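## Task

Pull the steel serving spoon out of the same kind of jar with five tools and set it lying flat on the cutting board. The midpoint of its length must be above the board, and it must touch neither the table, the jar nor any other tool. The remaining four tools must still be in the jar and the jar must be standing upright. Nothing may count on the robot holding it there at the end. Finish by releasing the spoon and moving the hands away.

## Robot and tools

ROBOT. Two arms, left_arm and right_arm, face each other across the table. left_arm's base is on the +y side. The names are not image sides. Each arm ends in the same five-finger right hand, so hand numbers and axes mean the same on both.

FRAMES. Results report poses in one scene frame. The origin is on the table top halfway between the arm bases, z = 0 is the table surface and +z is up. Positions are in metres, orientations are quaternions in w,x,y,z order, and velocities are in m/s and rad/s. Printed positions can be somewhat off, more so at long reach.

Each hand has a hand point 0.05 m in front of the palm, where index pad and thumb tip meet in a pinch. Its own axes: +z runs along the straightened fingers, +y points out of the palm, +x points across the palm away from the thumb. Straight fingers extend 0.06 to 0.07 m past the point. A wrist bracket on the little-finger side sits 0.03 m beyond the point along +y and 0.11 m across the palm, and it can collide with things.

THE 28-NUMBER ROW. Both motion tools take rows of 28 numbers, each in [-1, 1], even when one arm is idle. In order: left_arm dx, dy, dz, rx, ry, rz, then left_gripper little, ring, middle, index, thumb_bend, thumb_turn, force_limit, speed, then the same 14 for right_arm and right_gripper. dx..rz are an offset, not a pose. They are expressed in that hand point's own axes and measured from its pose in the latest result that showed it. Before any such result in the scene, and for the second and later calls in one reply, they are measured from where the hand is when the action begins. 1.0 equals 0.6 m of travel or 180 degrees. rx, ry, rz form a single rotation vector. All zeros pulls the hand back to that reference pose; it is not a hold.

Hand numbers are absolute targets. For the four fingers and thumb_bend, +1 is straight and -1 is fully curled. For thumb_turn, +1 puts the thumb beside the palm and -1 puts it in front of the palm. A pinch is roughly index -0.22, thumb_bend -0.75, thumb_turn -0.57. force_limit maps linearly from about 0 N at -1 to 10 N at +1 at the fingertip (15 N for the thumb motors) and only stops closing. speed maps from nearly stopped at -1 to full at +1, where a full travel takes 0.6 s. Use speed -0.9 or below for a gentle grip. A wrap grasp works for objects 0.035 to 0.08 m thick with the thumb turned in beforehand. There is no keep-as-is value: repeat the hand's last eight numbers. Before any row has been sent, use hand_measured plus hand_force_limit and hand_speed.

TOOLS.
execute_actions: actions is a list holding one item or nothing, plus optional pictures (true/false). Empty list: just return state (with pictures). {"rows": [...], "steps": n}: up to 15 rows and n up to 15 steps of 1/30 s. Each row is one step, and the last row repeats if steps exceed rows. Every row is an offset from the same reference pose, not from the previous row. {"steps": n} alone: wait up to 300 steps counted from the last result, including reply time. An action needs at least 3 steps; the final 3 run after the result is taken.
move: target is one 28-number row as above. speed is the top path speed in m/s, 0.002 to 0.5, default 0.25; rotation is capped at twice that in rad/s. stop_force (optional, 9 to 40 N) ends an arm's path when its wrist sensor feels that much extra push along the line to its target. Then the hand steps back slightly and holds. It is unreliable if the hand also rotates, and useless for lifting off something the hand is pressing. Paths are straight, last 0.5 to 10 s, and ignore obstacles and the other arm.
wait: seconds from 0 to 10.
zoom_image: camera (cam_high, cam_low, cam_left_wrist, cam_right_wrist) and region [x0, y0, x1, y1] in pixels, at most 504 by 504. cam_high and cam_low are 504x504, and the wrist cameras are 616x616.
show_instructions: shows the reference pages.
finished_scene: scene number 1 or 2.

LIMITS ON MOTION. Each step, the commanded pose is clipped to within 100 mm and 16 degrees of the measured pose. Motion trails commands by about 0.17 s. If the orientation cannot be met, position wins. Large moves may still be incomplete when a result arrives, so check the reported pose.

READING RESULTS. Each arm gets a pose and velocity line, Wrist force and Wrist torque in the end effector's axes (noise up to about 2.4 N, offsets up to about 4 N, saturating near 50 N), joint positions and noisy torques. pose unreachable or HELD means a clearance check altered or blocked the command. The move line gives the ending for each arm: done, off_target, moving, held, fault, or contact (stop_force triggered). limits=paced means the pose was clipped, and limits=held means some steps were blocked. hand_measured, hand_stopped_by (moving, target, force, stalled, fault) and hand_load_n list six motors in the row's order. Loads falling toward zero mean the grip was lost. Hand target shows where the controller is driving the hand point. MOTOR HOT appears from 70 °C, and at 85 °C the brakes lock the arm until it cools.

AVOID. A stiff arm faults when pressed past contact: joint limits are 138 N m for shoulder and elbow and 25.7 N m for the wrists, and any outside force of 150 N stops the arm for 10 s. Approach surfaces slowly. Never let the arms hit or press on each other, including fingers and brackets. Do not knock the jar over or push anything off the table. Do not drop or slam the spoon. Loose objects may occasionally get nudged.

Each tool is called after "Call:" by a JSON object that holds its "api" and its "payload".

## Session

Call:
{"api": "execute_actions", "payload": {"actions": []}}

Scene clock: 0.00 s of 5600.00 s.
left_arm: end_effector_position=(+0.2911, +0.4773, +0.4819) hand_measured=(+1.000, +1.000, +1.000, +1.000, +1.000, +1.000) hand_load_n=(+0.0, +0.0, +0.0, +0.0, +0.0, +0.0) hand_stopped_by=(target, target, target, target, target, target) hand_force_limit=0.00 hand_speed=-0.80 end_effector_quat_wxyz=(-0.006, +0.398, +0.917, +0.002) end_effector_velocity=(+0.000, -0.000, -0.000) end_effector_angular_velocity=(-0.001, -0.000, -0.002) | right_arm: end_effector_position=(+0.1633, -0.2559, +0.4691) hand_measured=(+1.000, +1.000, +1.000, +1.000, +1.000, +1.000) hand_load_n=(+0.0, +0.0, +0.0, +0.0, +0.0, +0.0) hand_stopped_by=(target, target, target, target, target, target) hand_force_limit=0.00 hand_speed=-0.80 end_effector_quat_wxyz=(+0.004, -0.315, +0.949, +0.001) end_effector_velocity=(-0.000, -0.000, +0.000) end_effector_angular_velocity=(-0.001, -0.000, +0.003)
Joint positions: left_arm=[ 0.558 -1.754  1.359  1.977  1.575 -1.858] | right_arm=[-1.178 -1.721  1.364  1.921  1.57  -1.856]
Joint velocities: left_arm=[ 0.    -0.     0.    -0.001  0.     0.002] | right_arm=[ 0.001  0.    -0.     0.     0.001 -0.002]
Joint torques (N m, as the arm reports them, + toward a larger angle): no reading
Motor temperatures (°C, as the motors report them): left_arm=[31 31 30 39 35 42] | right_arm=[33 30 31 40 36 38]
Wrist force (N, on the end effector, along its own x y z axes, offset not removed): no reading
Wrist torque (N m, same axes, about the end effector's origin, offset not removed): no reading
Hand target (left_arm): +0.291, +0.477, +0.482; -0.006, +0.398, +0.917, +0.002
Hand target (right_arm): +0.163, -0.256, +0.469; +0.004, -0.315, +0.949, +0.001

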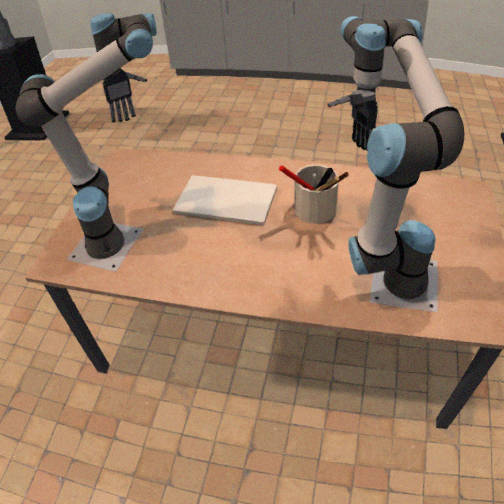

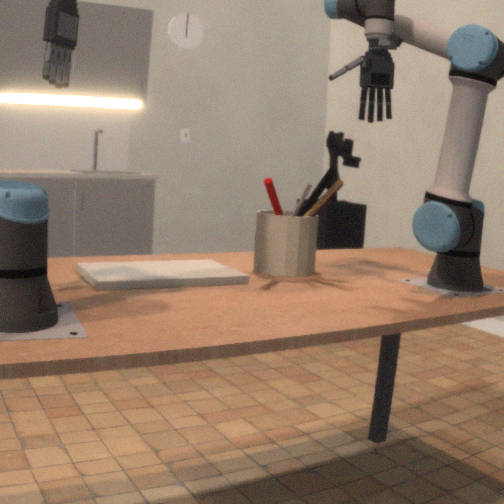

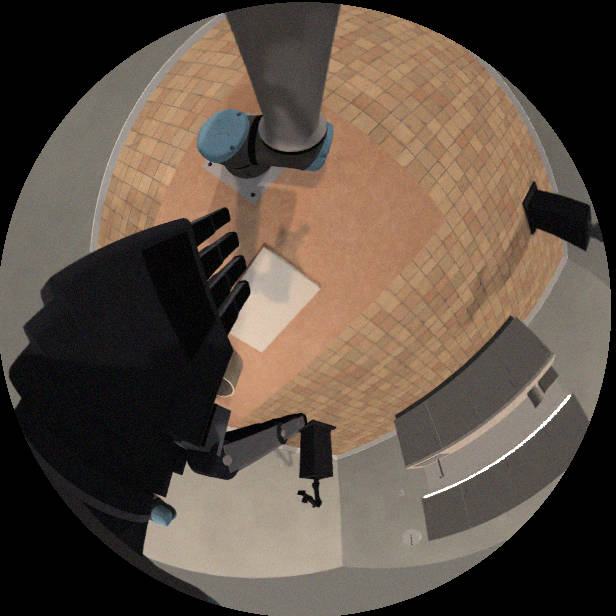

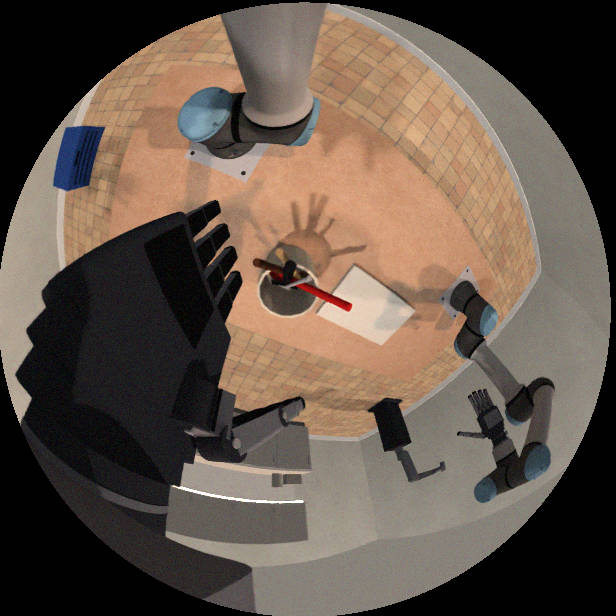

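Call:
{"api": "zoom_image", "payload": {"camera": "cam_high", "region": [260,140,380,240]}}

Call:
{"api": "zoom_image", "payload": {"camera": "cam_low", "region": [230,150,370,290]}}

Call:
{"api": "zoom_image", "payload": {"camera": "cam_right_wrist", "region": [220,220,380,340]}}

Region (260, 140, 380, 240) of cam_high's 504x504 image, scaled by 4.200, with more detail than that image has.

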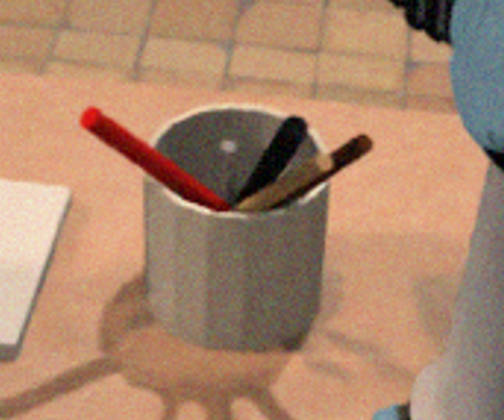

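Region (230, 150, 370, 290) of cam_low's 504x504 image, scaled by 3.600, with more detail than that image has.

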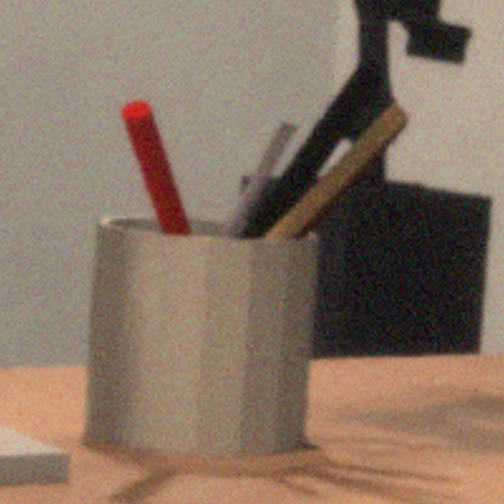

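Region (220, 220, 380, 340) of cam_right_wrist's 616x616 image, scaled by 3.150, with more detail than that image has; it fills the top 378 rows of this view, and the rest is white.

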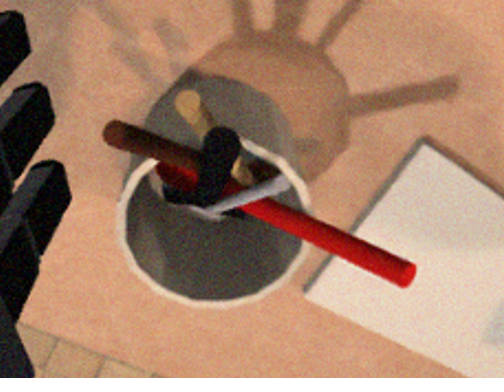

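Call:
{"api": "move", "payload": {"target": [0,0,0,0,0,0,1,1,1,1,1,1,0,-0.8, -0.05,0.05,0.25,0,0,0,-1,-1,-1,0.15,-0.3,-0.57,1,-0.5]}}

Call:
{"api": "zoom_image", "payload": {"camera": "cam_right_wrist", "region": [180,150,480,450]}}

Scene clock: 3.20 s of 5600.00 s.
left_arm: end_effector_position=(+0.2911, +0.4773, +0.4819) hand_measured=(+1.000, +1.000, +1.000, +1.000, +1.000, +1.000) hand_load_n=(+0.0, +0.0, +0.0, +0.0, +0.0, +0.0) hand_stopped_by=(target, target, target, target, target, target) hand_force_limit=0.00 hand_speed=-0.80 end_effector_quat_wxyz=(-0.006, +0.398, +0.917, +0.002) end_effector_velocity=(-0.000, +0.000, +0.000) end_effector_angular_velocity=(-0.000, +0.001, -0.000) | right_arm: end_effector_position=(+0.1702, -0.2132, +0.3194) hand_measured=(-1.000, -1.000, -1.000, +0.150, -0.300, -0.570) hand_load_n=(+0.0, +0.0, +0.0, +0.0, +0.0, +0.0) hand_stopped_by=(target, target, target, target, target, target) hand_force_limit=1.00 hand_speed=-0.50 end_effector_quat_wxyz=(+0.004, -0.315, +0.949, +0.001) end_effector_velocity=(+0.001, -0.000, -0.000) end_effector_angular_velocity=(-0.000, +0.000, -0.001)
Joint positions: left_arm=[ 0.558 -1.754  1.359  1.977  1.575 -1.858] | right_arm=[-1.02  -1.672  1.71   1.525  1.571 -1.698]
Joint velocities: left_arm=[-0.    -0.001 -0.     0.001  0.001 -0.   ] | right_arm=[-0.002  0.    -0.     0.     0.    -0.   ]
Joint torques (N m, as the arm reports them, + toward a larger angle): left_arm=[ -0.64  -9.29 -19.3    2.01  -0.03   0.06] | right_arm=[13.83 -2.91 -7.46  0.06  1.96  2.54]
Motor temperatures (°C, as the motors report them): left_arm=[31 31 30 39 35 42] | right_arm=[33 30 31 40 36 38]
Wrist force (N, on the end effector, along its own x y z axes, offset not removed): left_arm=[0.4 -1.4 2.1] | right_arm=[0.2 1.6 1.3]
Wrist torque (N m, same axes, about the end effector's origin, offset not removed): left_arm=[-0.26 -0.37 0.10] | right_arm=[0.37 -0.30 -0.03]
Hand target (left_arm): +0.291, +0.477, +0.482; -0.006, +0.398, +0.917, +0.002
Hand target (right_arm): +0.170, -0.213, +0.319; +0.004, -0.315, +0.949, +0.001
Off the commanded pose (left_arm): 0.000 m, 0 deg.
Off the commanded pose (right_arm): 0.000 m, 0 deg.
Kept back: nothing.
move: done

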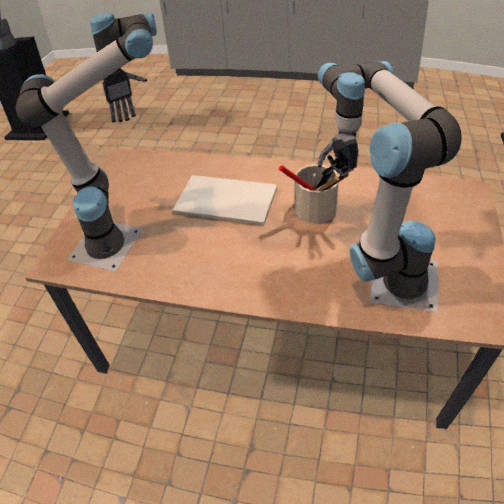

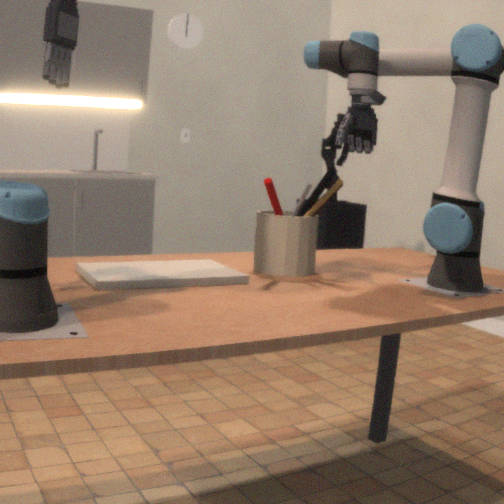

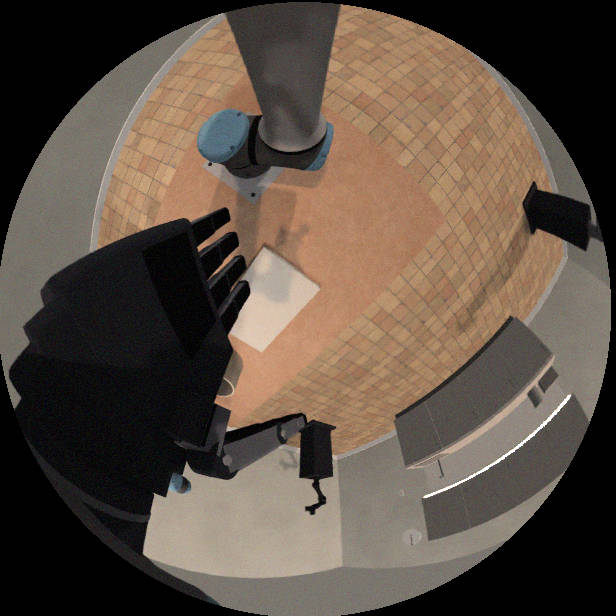

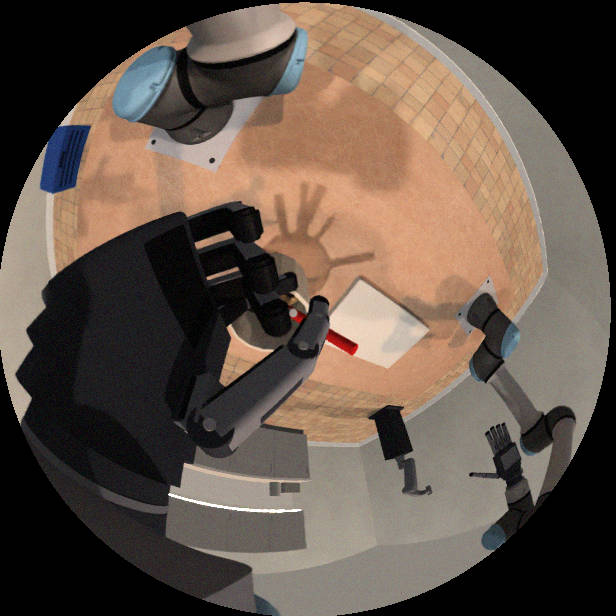

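Region (180, 150, 480, 450) of cam_right_wrist's 616x616 image, scaled by 1.680, with more detail than that image has.

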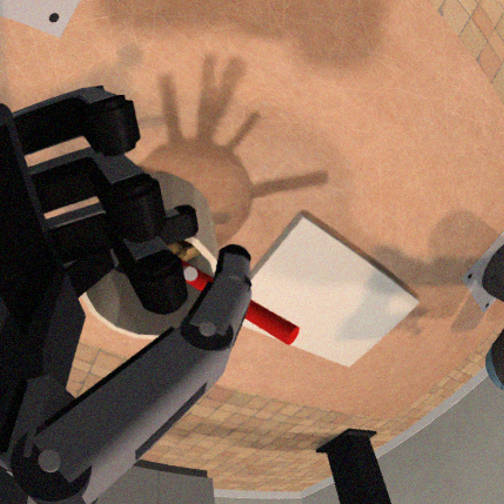

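Call:
{"api": "move", "payload": {"target": [0,0,0,0,0,0,1,1,1,1,1,1,0,-0.8, 0.02,-0.167,0.083,-0.539,0.077,0.385,-1,-1,-1,0.15,-0.3,-0.57,1,-0.5]}}

Scene clock: 8.23 s of 5600.00 s.
left_arm: end_effector_position=(+0.2911, +0.4773, +0.4819) hand_measured=(+1.000, +1.000, +1.000, +1.000, +1.000, +1.000) hand_load_n=(+0.0, +0.0, +0.0, +0.0, +0.0, +0.0) hand_stopped_by=(target, target, target, target, target, target) hand_force_limit=0.00 hand_speed=-0.80 end_effector_quat_wxyz=(-0.006, +0.398, +0.917, +0.002) end_effector_velocity=(-0.000, -0.001, -0.000) end_effector_angular_velocity=(+0.001, +0.002, -0.003) | right_arm: end_effector_position=(+0.1994, -0.2633, +0.2907) hand_measured=(-1.000, -1.000, -1.000, +0.150, -0.300, -0.570) hand_load_n=(+0.0, +0.0, +0.0, +0.0, +0.0, +0.0) hand_stopped_by=(target, target, target, target, target, target) hand_force_limit=1.00 hand_speed=-0.50 end_effector_quat_wxyz=(-0.210, +0.056, +0.880, +0.421) end_effector_velocity=(-0.000, -0.000, -0.000) end_effector_angular_velocity=(-0.001, -0.000, +0.001)
Joint positions: left_arm=[ 0.558 -1.754  1.359  1.977  1.575 -1.858] | right_arm=[-2.111 -1.737  2.46   1.739  1.088 -2.255]
Joint velocities: left_arm=[-0.002  0.002  0.    -0.     0.001  0.001] | right_arm=[-0.     0.    -0.     0.     0.001 -0.001]
Joint torques (N m, as the arm reports them, + toward a larger angle): left_arm=[ -0.45  -9.43 -18.93   2.08   0.02   0.1 ] | right_arm=[ 14.55 -15.86 -25.12   0.39  -2.18   2.29]
Motor temperatures (°C, as the motors report them): left_arm=[31 31 30 39 35 42] | right_arm=[33 30 31 40 36 38]
Wrist force (N, on the end effector, along its own x y z axes, offset not removed): left_arm=[0.2 -2.1 0.9] | right_arm=[-0.6 1.1 2.3]
Wrist torque (N m, same axes, about the end effector's origin, offset not removed): left_arm=[-0.32 -0.32 0.02] | right_arm=[0.20 -0.14 -0.12]
Hand target (left_arm): +0.291, +0.477, +0.482; -0.006, +0.398, +0.917, +0.002
Hand target (right_arm): +0.199, -0.263, +0.291; -0.210, +0.056, +0.880, +0.421
Off the commanded pose (left_arm): 0.000 m, 0 deg.
Off the commanded pose (right_arm): 0.048 m, 50 deg; orientation clipped at the last step of the last action.
Kept back: nothing.
move: held (right_arm); limits=paced,held; held on 54 of 135 steps (right_arm), including the last (right_arm)
pose unreachable (right arm): on one or more control steps of this call this arm could not follow its commanded pose, so it was not sent that pose on those steps. On the call's last step it was still not sent that pose. It may still have moved: this result reports where it is.
cause: the commanded pose would bring two parts of the arm too close to each other (joints 3 (elbow) to 6 (wrist 3) lie between them).

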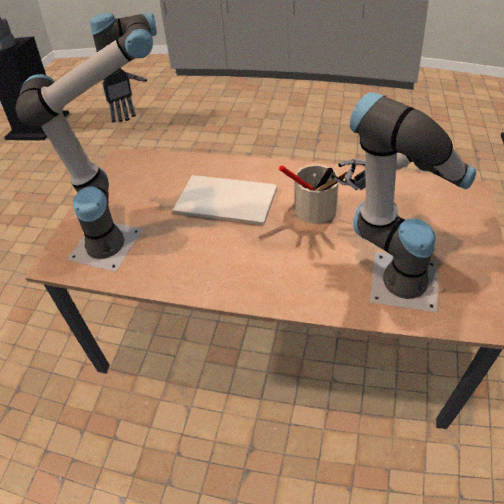

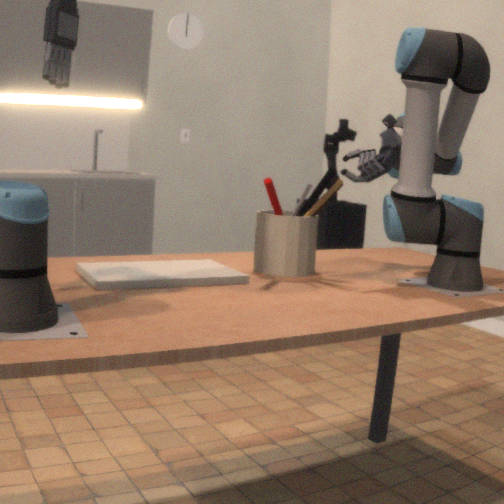

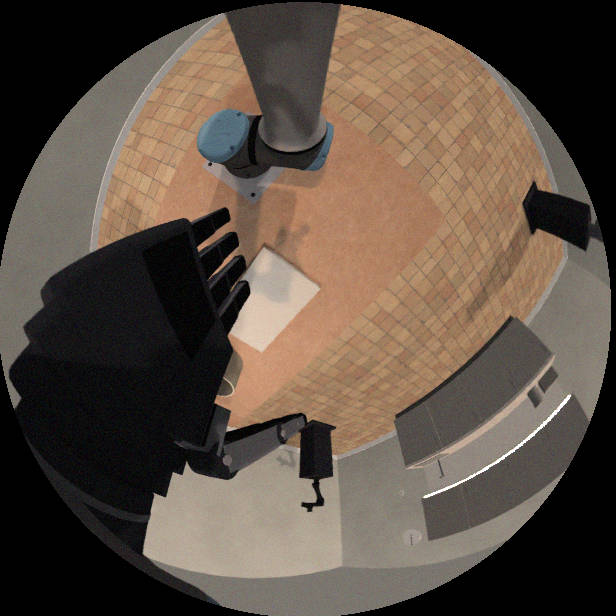

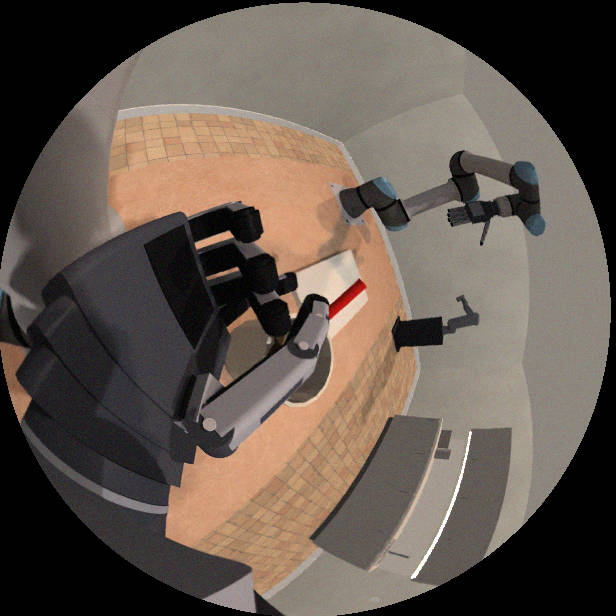

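Call:
{"api": "move", "payload": {"target": [-0.247,-0.66,0.3,-0.725,0.325,0.36,-1,-1,-1,0.15,-0.3,-0.57,1,-0.5, 0.19,0.155,-0.195,0.314,-0.045,-0.225,-1,-1,-1,0.15,-0.3,-0.57,1,-0.5]}}

Scene clock: 14.87 s of 5600.00 s.
left_arm: end_effector_position=(+0.1014, +0.1001, +0.3003) hand_measured=(-1.000, -1.000, -1.000, +0.150, -0.300, -0.570) hand_load_n=(+0.0, +0.0, +0.0, +0.0, +0.0, +0.0) hand_stopped_by=(target, target, target, target, target, target) hand_force_limit=1.00 hand_speed=-0.50 end_effector_quat_wxyz=(+0.013, -0.456, -0.019, -0.890) end_effector_velocity=(-0.001, -0.002, +0.000) end_effector_angular_velocity=(+0.009, -0.004, -0.007) | right_arm: end_effector_position=(+0.1602, -0.3031, +0.4702) hand_measured=(-1.000, -1.000, -1.000, +0.150, -0.300, -0.570) hand_load_n=(+0.0, +0.0, +0.0, +0.0, +0.0, +0.0) hand_stopped_by=(target, target, target, target, target, target) hand_force_limit=1.00 hand_speed=-0.50 end_effector_quat_wxyz=(+0.001, -0.315, +0.949, +0.003) end_effector_velocity=(-0.000, -0.000, +0.001) end_effector_angular_velocity=(-0.006, -0.002, +0.006)
Joint positions: left_arm=[-0.559 -0.899  2.263  2.611  0.906 -2.195] | right_arm=[-1.436 -1.825  1.444  1.953  1.564 -2.113]
Joint velocities: left_arm=[-0.001 -0.003  0.004  0.01  -0.006 -0.004] | right_arm=[ 0.008  0.002 -0.005  0.001  0.006  0.003]
Joint torques (N m, as the arm reports them, + toward a larger angle): left_arm=[ -7.4  -46.24   1.51   1.14  -1.39  -2.21] | right_arm=[ 16.13   4.15 -27.14   5.36   1.63   2.65]
Motor temperatures (°C, as the motors report them): left_arm=[31 31 30 39 35 42] | right_arm=[33 30 31 40 36 38]
Wrist force (N, on the end effector, along its own x y z axes, offset not removed): left_arm=[-0.5 -1.3 1.0] | right_arm=[0.3 1.0 2.2]
Wrist torque (N m, same axes, about the end effector's origin, offset not removed): left_arm=[-0.27 -0.18 0.02] | right_arm=[0.23 -0.24 -0.06]
Hand target (left_arm): +0.101, +0.100, +0.300; -0.013, +0.456, +0.018, +0.890
Hand target (right_arm): +0.160, -0.303, +0.470; +0.001, -0.315, +0.949, +0.003
Off the commanded pose (left_arm): 0.000 m, 0 deg.
Off the commanded pose (right_arm): 0.001 m, 0 deg.
Kept back: nothing.
move: done

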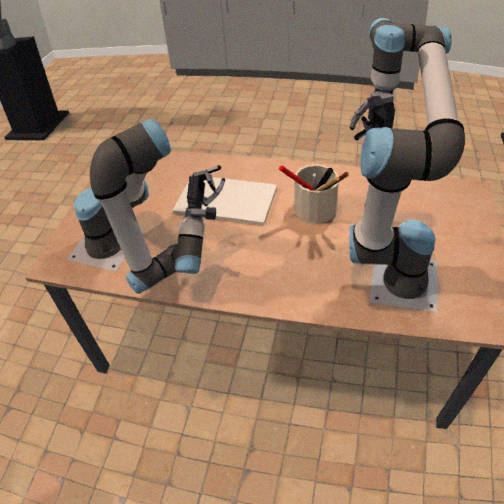

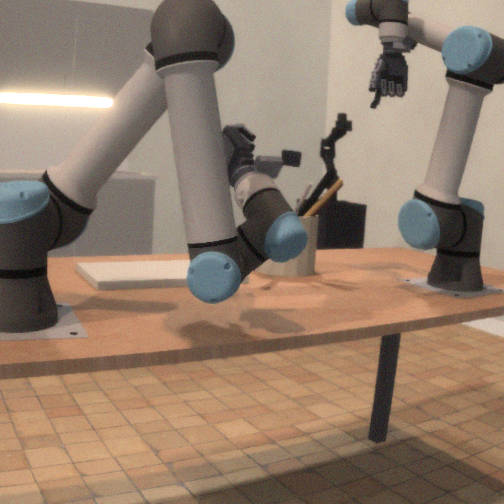

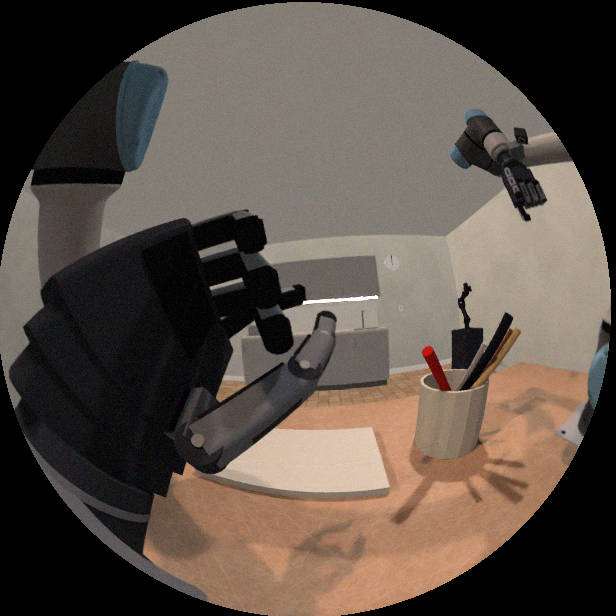

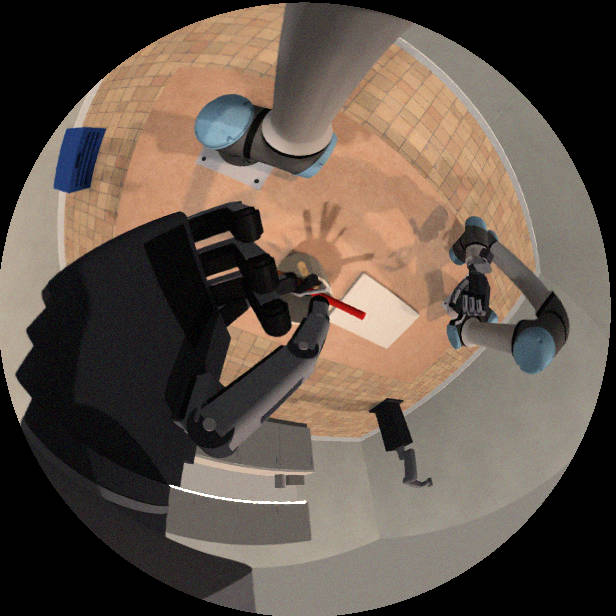

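Call:
{"api": "move", "payload": {"target": [-0.087,0.25,-0.023,0,-0.107,0,-1,-1,-1,0.15,-0.3,-0.57,1,-0.5, 0,0,0,0,0,0,-1,-1,-1,0.15,-0.3,-0.57,1,-0.5], "speed": 0.2}}

Call:
{"api": "zoom_image", "payload": {"camera": "cam_left_wrist", "region": [250,200,600,550]}}

Scene clock: 16.67 s of 5600.00 s.
left_arm: end_effector_position=(+0.1266, -0.0499, +0.2534) hand_measured=(-1.000, -1.000, -1.000, +0.150, -0.300, -0.570) hand_load_n=(+0.0, +0.0, +0.0, +0.0, +0.0, +0.0) hand_stopped_by=(target, target, target, target, target, target) hand_force_limit=1.00 hand_speed=-0.50 end_effector_quat_wxyz=(+0.009, -0.598, -0.021, -0.801) end_effector_velocity=(+0.000, -0.002, +0.001) end_effector_angular_velocity=(-0.003, +0.005, +0.000) | right_arm: end_effector_position=(+0.1602, -0.3031, +0.4702) hand_measured=(-1.000, -1.000, -1.000, +0.150, -0.300, -0.570) hand_load_n=(+0.0, +0.0, +0.0, +0.0, +0.0, +0.0) hand_stopped_by=(target, target, target, target, target, target) hand_force_limit=1.00 hand_speed=-0.50 end_effector_quat_wxyz=(+0.001, -0.315, +0.949, +0.003) end_effector_velocity=(+0.000, -0.000, -0.000) end_effector_angular_velocity=(-0.001, +0.001, +0.000)
Joint positions: left_arm=[-0.398 -0.762  1.768  2.658  0.603 -2.037] | right_arm=[-1.436 -1.825  1.444  1.953  1.564 -2.113]
Joint velocities: left_arm=[ 0.002  0.001 -0.009 -0.    -0.003  0.003] | right_arm=[ 0.     0.001  0.    -0.     0.001  0.   ]
Joint torques (N m, as the arm reports them, + toward a larger angle): left_arm=[  6.97 -34.03 -19.97   1.9   -1.36   2.39] | right_arm=[-13.41 -16.1   -6.64   0.15  -1.66  -2.21]
Motor temperatures (°C, as the motors report them): left_arm=[31 31 30 39 35 42] | right_arm=[33 30 31 40 36 38]
Wrist force (N, on the end effector, along its own x y z axes, offset not removed): left_arm=[-0.2 -1.7 0.2] | right_arm=[1.2 3.3 1.9]
Wrist torque (N m, same axes, about the end effector's origin, offset not removed): left_arm=[-0.30 -0.18 0.04] | right_arm=[0.57 -0.49 0.15]
Hand target (left_arm): +0.127, -0.050, +0.253; -0.009, +0.599, +0.021, +0.801
Hand target (right_arm): +0.160, -0.303, +0.470; +0.001, -0.315, +0.949, +0.003
Off the commanded pose (left_arm): 0.000 m, 0 deg.
Off the commanded pose (right_arm): 0.000 m, 0 deg.
Kept back: nothing.
move: done

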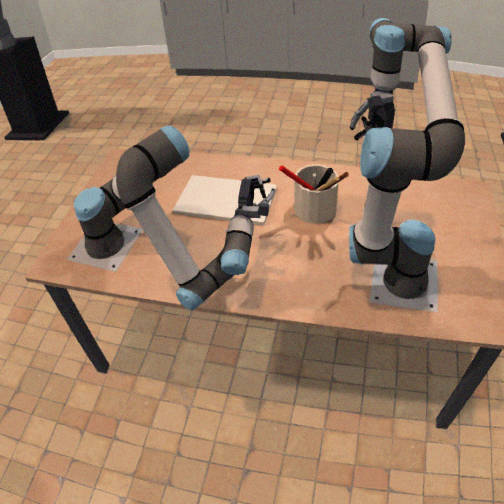

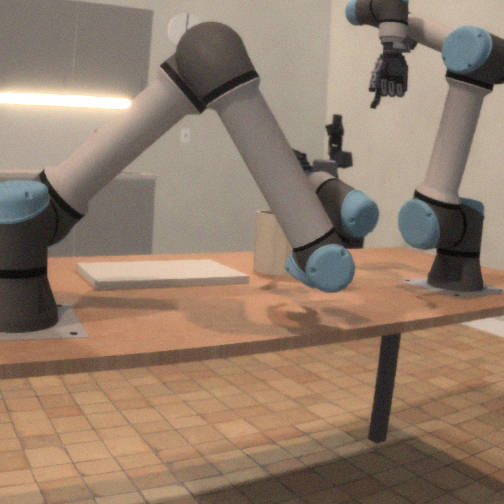

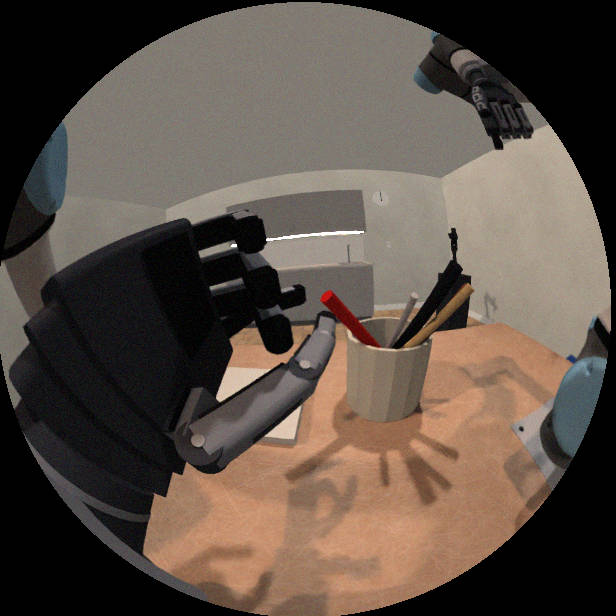

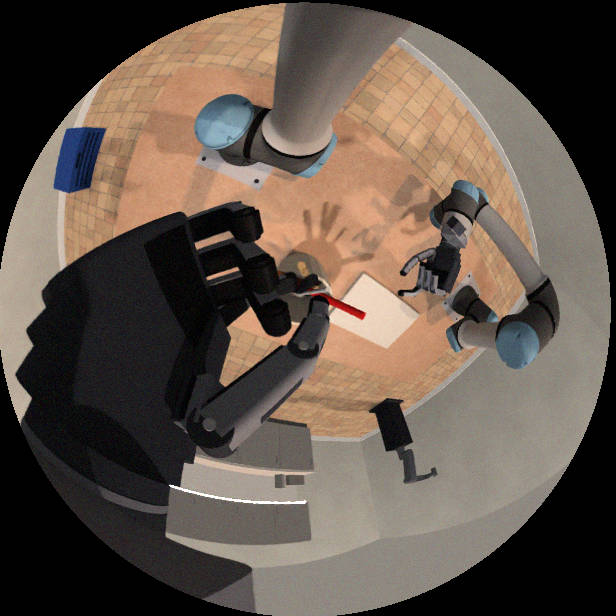

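Region (250, 200, 600, 550) of cam_left_wrist's 616x616 image, scaled by 1.440, with more detail than that image has.

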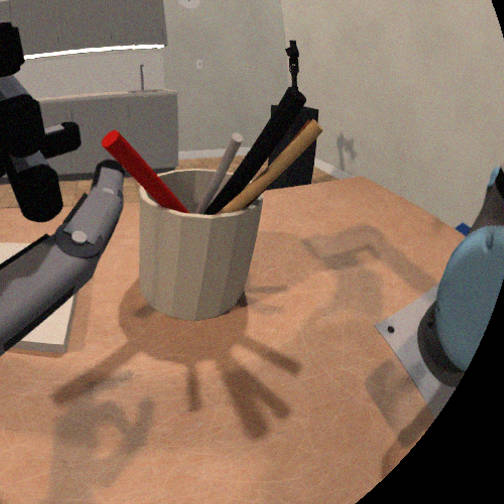

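Call:
{"api": "move", "payload": {"target": [0.09,-0.083,-0.025,-0.5,0,0,1,1,1,0.15,-0.3,-0.57,1,-0.5, 0,0,0,0,0,0,-1,-1,-1,0.15,-0.3,-0.57,1,-0.5]}}

Call:
{"api": "move", "payload": {"target": [0,0,0,0,0,0.99,1,1,1,0.15,-0.3,-0.57,1,-0.5, 0,0,0,0,0,0,-1,-1,-1,0.15,-0.3,-0.57,1,-0.5], "speed": 0.5}}

Scene clock: 21.57 s of 5600.00 s.
left_arm: end_effector_position=(+0.0952, -0.0000, +0.3004) hand_measured=(+1.000, +1.000, +1.000, +0.150, -0.300, -0.570) hand_load_n=(+0.0, +0.0, +0.0, +0.0, +0.0, +0.0) hand_stopped_by=(target, target, target, target, target, target) hand_force_limit=1.00 hand_speed=-0.50 end_effector_quat_wxyz=(+0.415, +0.430, -0.551, +0.583) end_effector_velocity=(+0.001, -0.001, -0.000) end_effector_angular_velocity=(+0.009, -0.000, -0.015) | right_arm: end_effector_position=(+0.1602, -0.3031, +0.4702) hand_measured=(-1.000, -1.000, -1.000, +0.150, -0.300, -0.570) hand_load_n=(+0.0, +0.0, +0.0, +0.0, +0.0, +0.0) hand_stopped_by=(target, target, target, target, target, target) hand_force_limit=1.00 hand_speed=-0.50 end_effector_quat_wxyz=(+0.001, -0.315, +0.949, +0.003) end_effector_velocity=(+0.000, -0.000, -0.000) end_effector_angular_velocity=(-0.001, +0.000, -0.001)
Joint positions: left_arm=[ 0.007 -1.735  2.103  5.891  1.44  -4.42 ] | right_arm=[-1.436 -1.825  1.444  1.953  1.564 -2.113]
Joint velocities: left_arm=[ 0.016  0.009 -0.013  0.013  0.031 -0.001] | right_arm=[-0.     0.    -0.     0.     0.001  0.001]
Joint torques (N m, as the arm reports them, + toward a larger angle): left_arm=[  6.52  -1.88 -27.21   0.68   2.49  -2.19] | right_arm=[-12.54 -15.61  -7.55   0.71  -1.67  -2.14]
Motor temperatures (°C, as the motors report them): left_arm=[31 31 30 39 35 42] | right_arm=[33 30 31 40 36 38]
Wrist force (N, on the end effector, along its own x y z axes, offset not removed): left_arm=[-1.4 -1.4 0.9] | right_arm=[0.7 1.1 3.5]
Wrist torque (N m, same axes, about the end effector's origin, offset not removed): left_arm=[-0.26 -0.06 -0.05] | right_arm=[0.16 -0.27 0.02]
Hand target (left_arm): +0.095, -0.000, +0.300; -0.416, -0.429, +0.552, -0.582
Hand target (right_arm): +0.160, -0.303, +0.470; +0.001, -0.315, +0.949, +0.003
Off the commanded pose (left_arm): 0.001 m, 0 deg.
Off the commanded pose (right_arm): 0.000 m, 0 deg.
Kept back: nothing.
move: done; limits=paced

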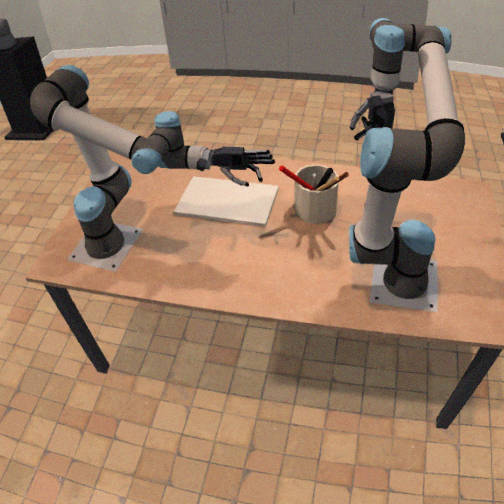

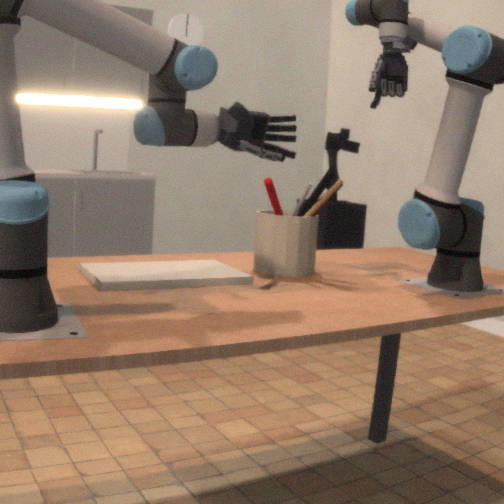

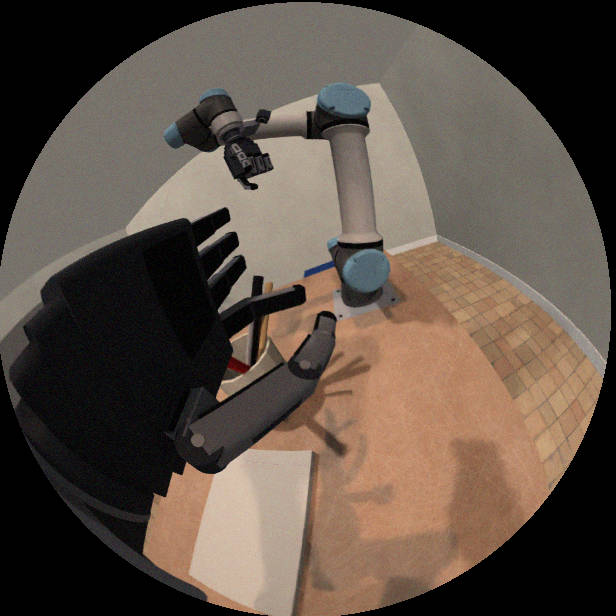

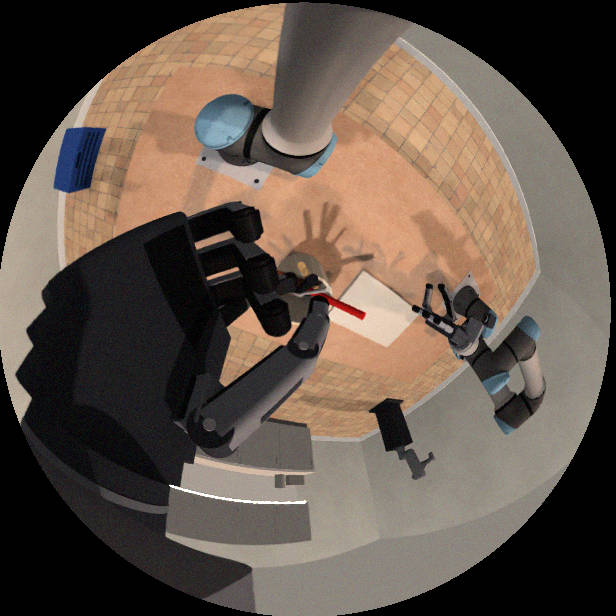

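Scene clock: 25.43 s of 5600.00 s.
left_arm: end_effector_position=(+0.0951, +0.0001, +0.3003) hand_measured=(+1.000, +1.000, +1.000, +0.150, -0.300, -0.570) hand_load_n=(+0.0, +0.0, +0.0, +0.0, +0.0, +0.0) hand_stopped_by=(target, target, target, target, target, target) hand_force_limit=1.00 hand_speed=-0.50 end_effector_quat_wxyz=(+0.575, +0.543, +0.439, -0.425) end_effector_velocity=(+0.001, -0.000, -0.000) end_effector_angular_velocity=(-0.003, -0.016, -0.001) | right_arm: end_effector_position=(+0.1602, -0.3031, +0.4702) hand_measured=(-1.000, -1.000, -1.000, +0.150, -0.300, -0.570) hand_load_n=(+0.0, +0.0, +0.0, +0.0, +0.0, +0.0) hand_stopped_by=(target, target, target, target, target, target) hand_force_limit=1.00 hand_speed=-0.50 end_effector_quat_wxyz=(+0.001, -0.315, +0.949, +0.003) end_effector_velocity=(+0.000, +0.000, -0.000) end_effector_angular_velocity=(+0.000, +0.000, +0.000)
Joint positions: left_arm=[-0.319 -1.638  2.288  5.607  1.115 -1.304] | right_arm=[-1.436 -1.825  1.444  1.953  1.564 -2.113]
Joint velocities: left_arm=[ 0.006  0.004  0.004 -0.012  0.007  0.018] | right_arm=[-0.  0. -0.  0. -0. -0.]
Joint torques (N m, as the arm reports them, + toward a larger angle): left_arm=[  6.14  -4.22 -12.82  -4.01   2.34   2.08] | right_arm=[-11.71 -14.95  -8.1    0.91  -1.61  -2.14]
Motor temperatures (°C, as the motors report them): left_arm=[31 31 30 39 35 42] | right_arm=[33 30 31 40 36 38]
Wrist force (N, on the end effector, along its own x y z axes, offset not removed): left_arm=[1.5 -1.4 0.1] | right_arm=[1.5 0.0 3.7]
Wrist torque (N m, same axes, about the end effector's origin, offset not removed): left_arm=[-0.17 -0.43 0.15] | right_arm=[-0.07 -0.48 0.10]
Hand target (left_arm): +0.095, +0.000, +0.300; +0.576, +0.544, +0.438, -0.425
Hand target (right_arm): +0.160, -0.303, +0.470; +0.001, -0.315, +0.949, +0.003
Off the commanded pose (left_arm): 0.000 m, 0 deg.
Off the commanded pose (right_arm): 0.000 m, 0 deg.
Kept back: nothing.
move: done

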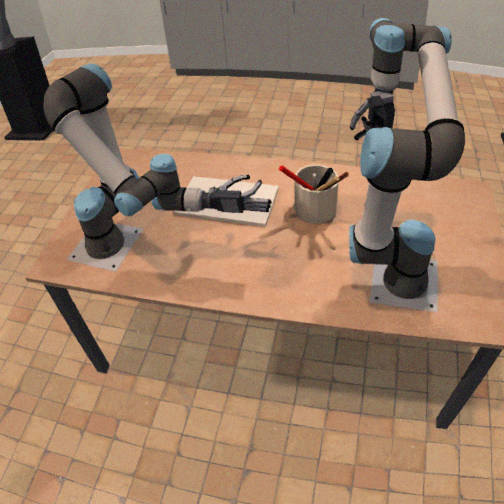

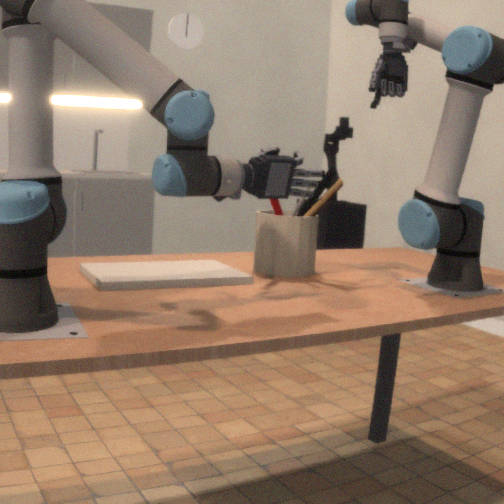

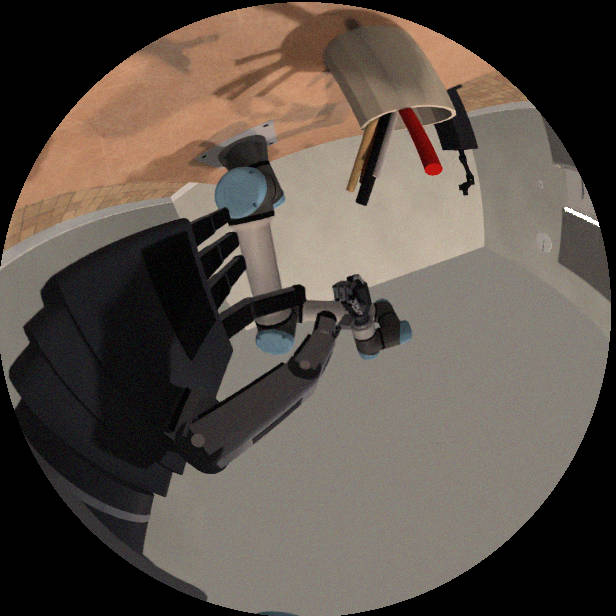

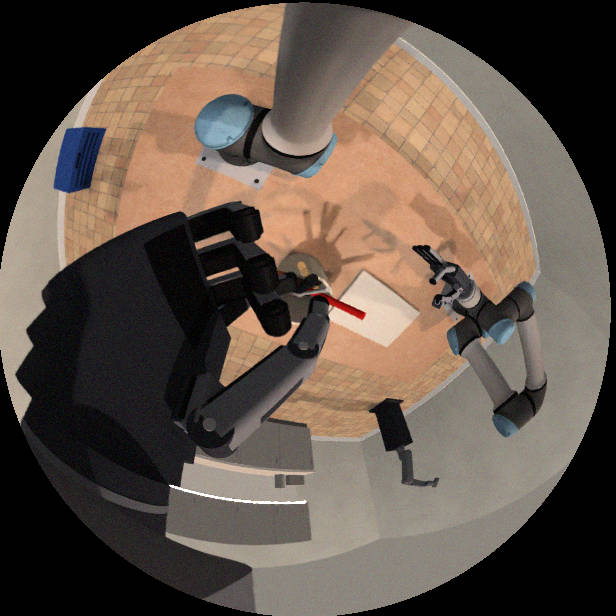

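Call:
{"api": "move", "payload": {"target": [0.16,0.088,0.167,0,0,0,1,1,1,0.15,-0.3,-0.57,1,-0.5, 0,0,0,0,0,0,-1,-1,-1,0.15,-0.3,-0.57,1,-0.5], "speed": 0.15}}

Call:
{"api": "zoom_image", "payload": {"camera": "cam_left_wrist", "region": [200,0,600,400]}}

Call:
{"api": "zoom_image", "payload": {"camera": "cam_high", "region": [200,120,400,260]}}

Scene clock: 27.30 s of 5600.00 s.
left_arm: end_effector_position=(+0.1745, -0.0983, +0.2233) hand_measured=(+1.000, +1.000, +1.000, +0.150, -0.300, -0.570) hand_load_n=(+0.0, +0.0, +0.0, +0.0, +0.0, +0.0) hand_stopped_by=(target, target, target, target, target, target) hand_force_limit=1.00 hand_speed=-0.50 end_effector_quat_wxyz=(+0.576, +0.544, +0.439, -0.425) end_effector_velocity=(+0.002, -0.002, -0.001) end_effector_angular_velocity=(-0.000, -0.003, +0.002) | right_arm: end_effector_position=(+0.1602, -0.3031, +0.4702) hand_measured=(-1.000, -1.000, -1.000, +0.150, -0.300, -0.570) hand_load_n=(+0.0, +0.0, +0.0, +0.0, +0.0, +0.0) hand_stopped_by=(target, target, target, target, target, target) hand_force_limit=1.00 hand_speed=-0.50 end_effector_quat_wxyz=(+0.001, -0.315, +0.949, +0.003) end_effector_velocity=(+0.000, -0.000, +0.000) end_effector_angular_velocity=(+0.001, -0.000, +0.000)
Joint positions: left_arm=[-0.02  -1.24   2.082  5.418  1.413 -1.311] | right_arm=[-1.436 -1.825  1.444  1.953  1.564 -2.113]
Joint velocities: left_arm=[ 0.006  0.008 -0.007 -0.001  0.003  0.003] | right_arm=[-0.001  0.    -0.    -0.    -0.001 -0.001]
Joint torques (N m, as the arm reports them, + toward a larger angle): left_arm=[  8.11 -19.86 -22.5   -4.06   2.57   2.32] | right_arm=[-12.23 -15.76  -7.89   0.81  -1.4   -2.01]
Motor temperatures (°C, as the motors report them): left_arm=[31 31 30 39 35 42] | right_arm=[33 30 31 40 36 38]
Wrist force (N, on the end effector, along its own x y z axes, offset not removed): left_arm=[0.2 -0.1 1.2] | right_arm=[1.6 2.3 1.5]
Wrist torque (N m, same axes, about the end effector's origin, offset not removed): left_arm=[-0.04 -0.26 0.11] | right_arm=[0.45 -0.38 0.19]
Hand target (left_arm): +0.175, -0.099, +0.223; +0.576, +0.544, +0.439, -0.425
Hand target (right_arm): +0.160, -0.303, +0.470; +0.001, -0.315, +0.949, +0.003
Off the commanded pose (left_arm): 0.000 m, 0 deg.
Off the commanded pose (right_arm): 0.000 m, 0 deg.
Kept back: nothing.
move: done

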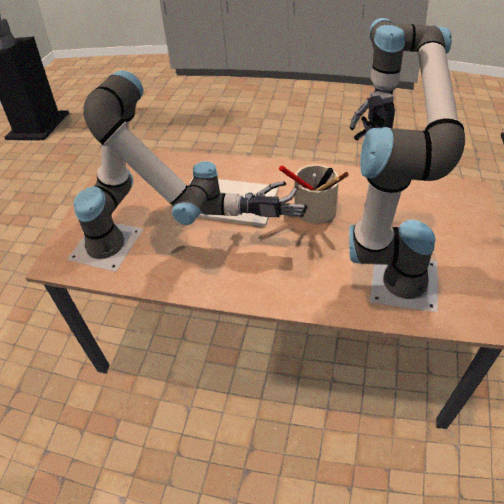

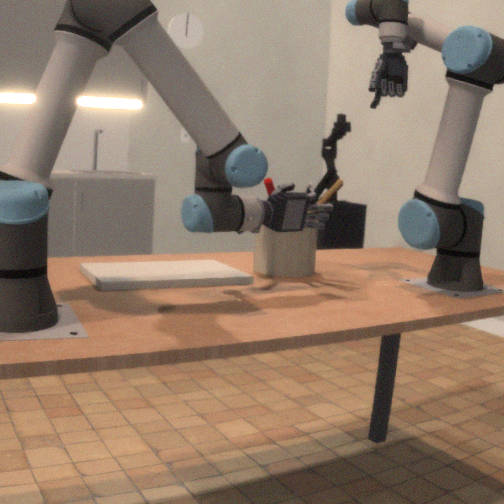

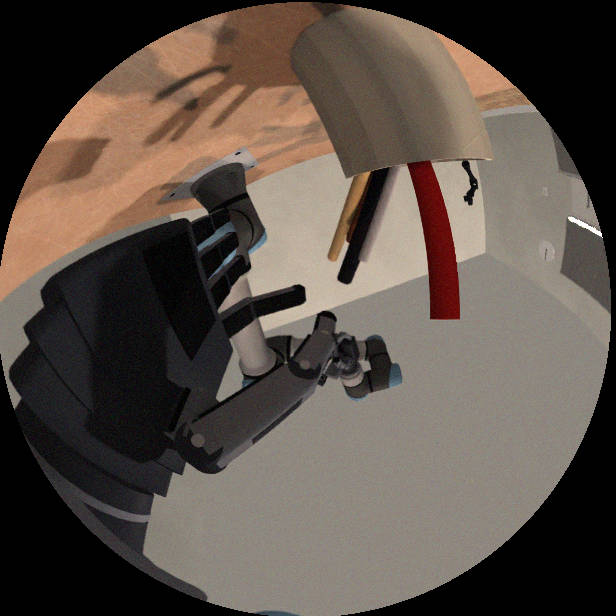

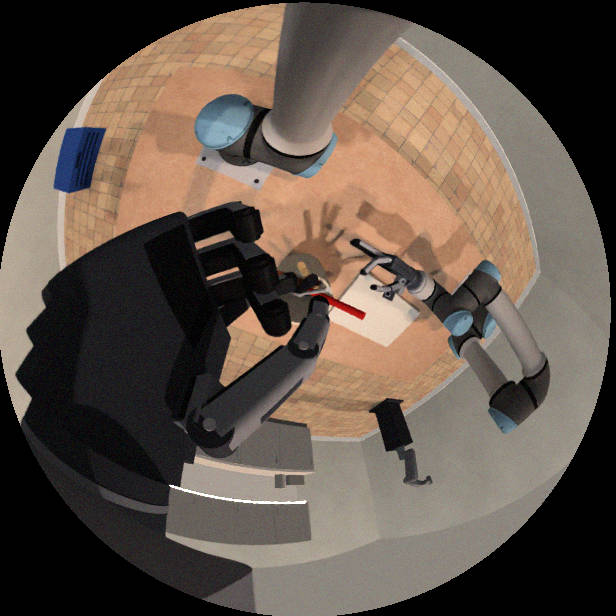

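Region (200, 0, 600, 400) of cam_left_wrist's 616x616 image, scaled by 1.260, with more detail than that image has.

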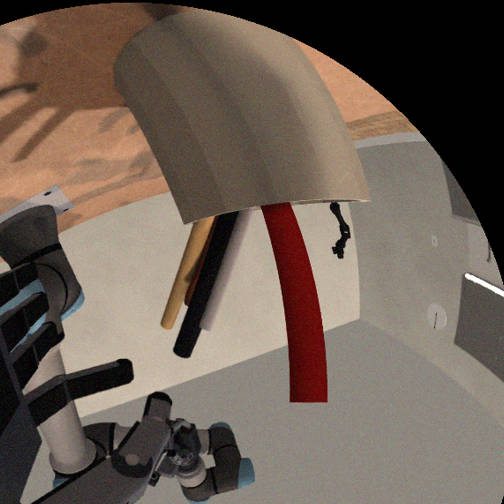

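Region (200, 120, 400, 260) of cam_high's 504x504 image, scaled by 2.520, with more detail than that image has; it fills the top 353 rows of this view, and the rest is white.

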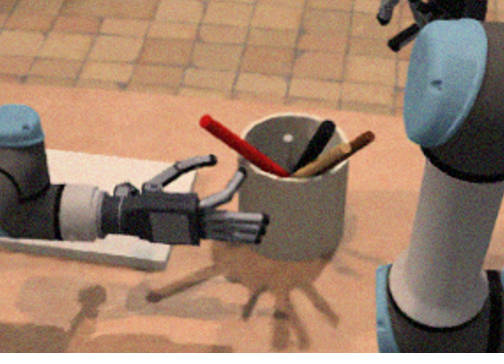

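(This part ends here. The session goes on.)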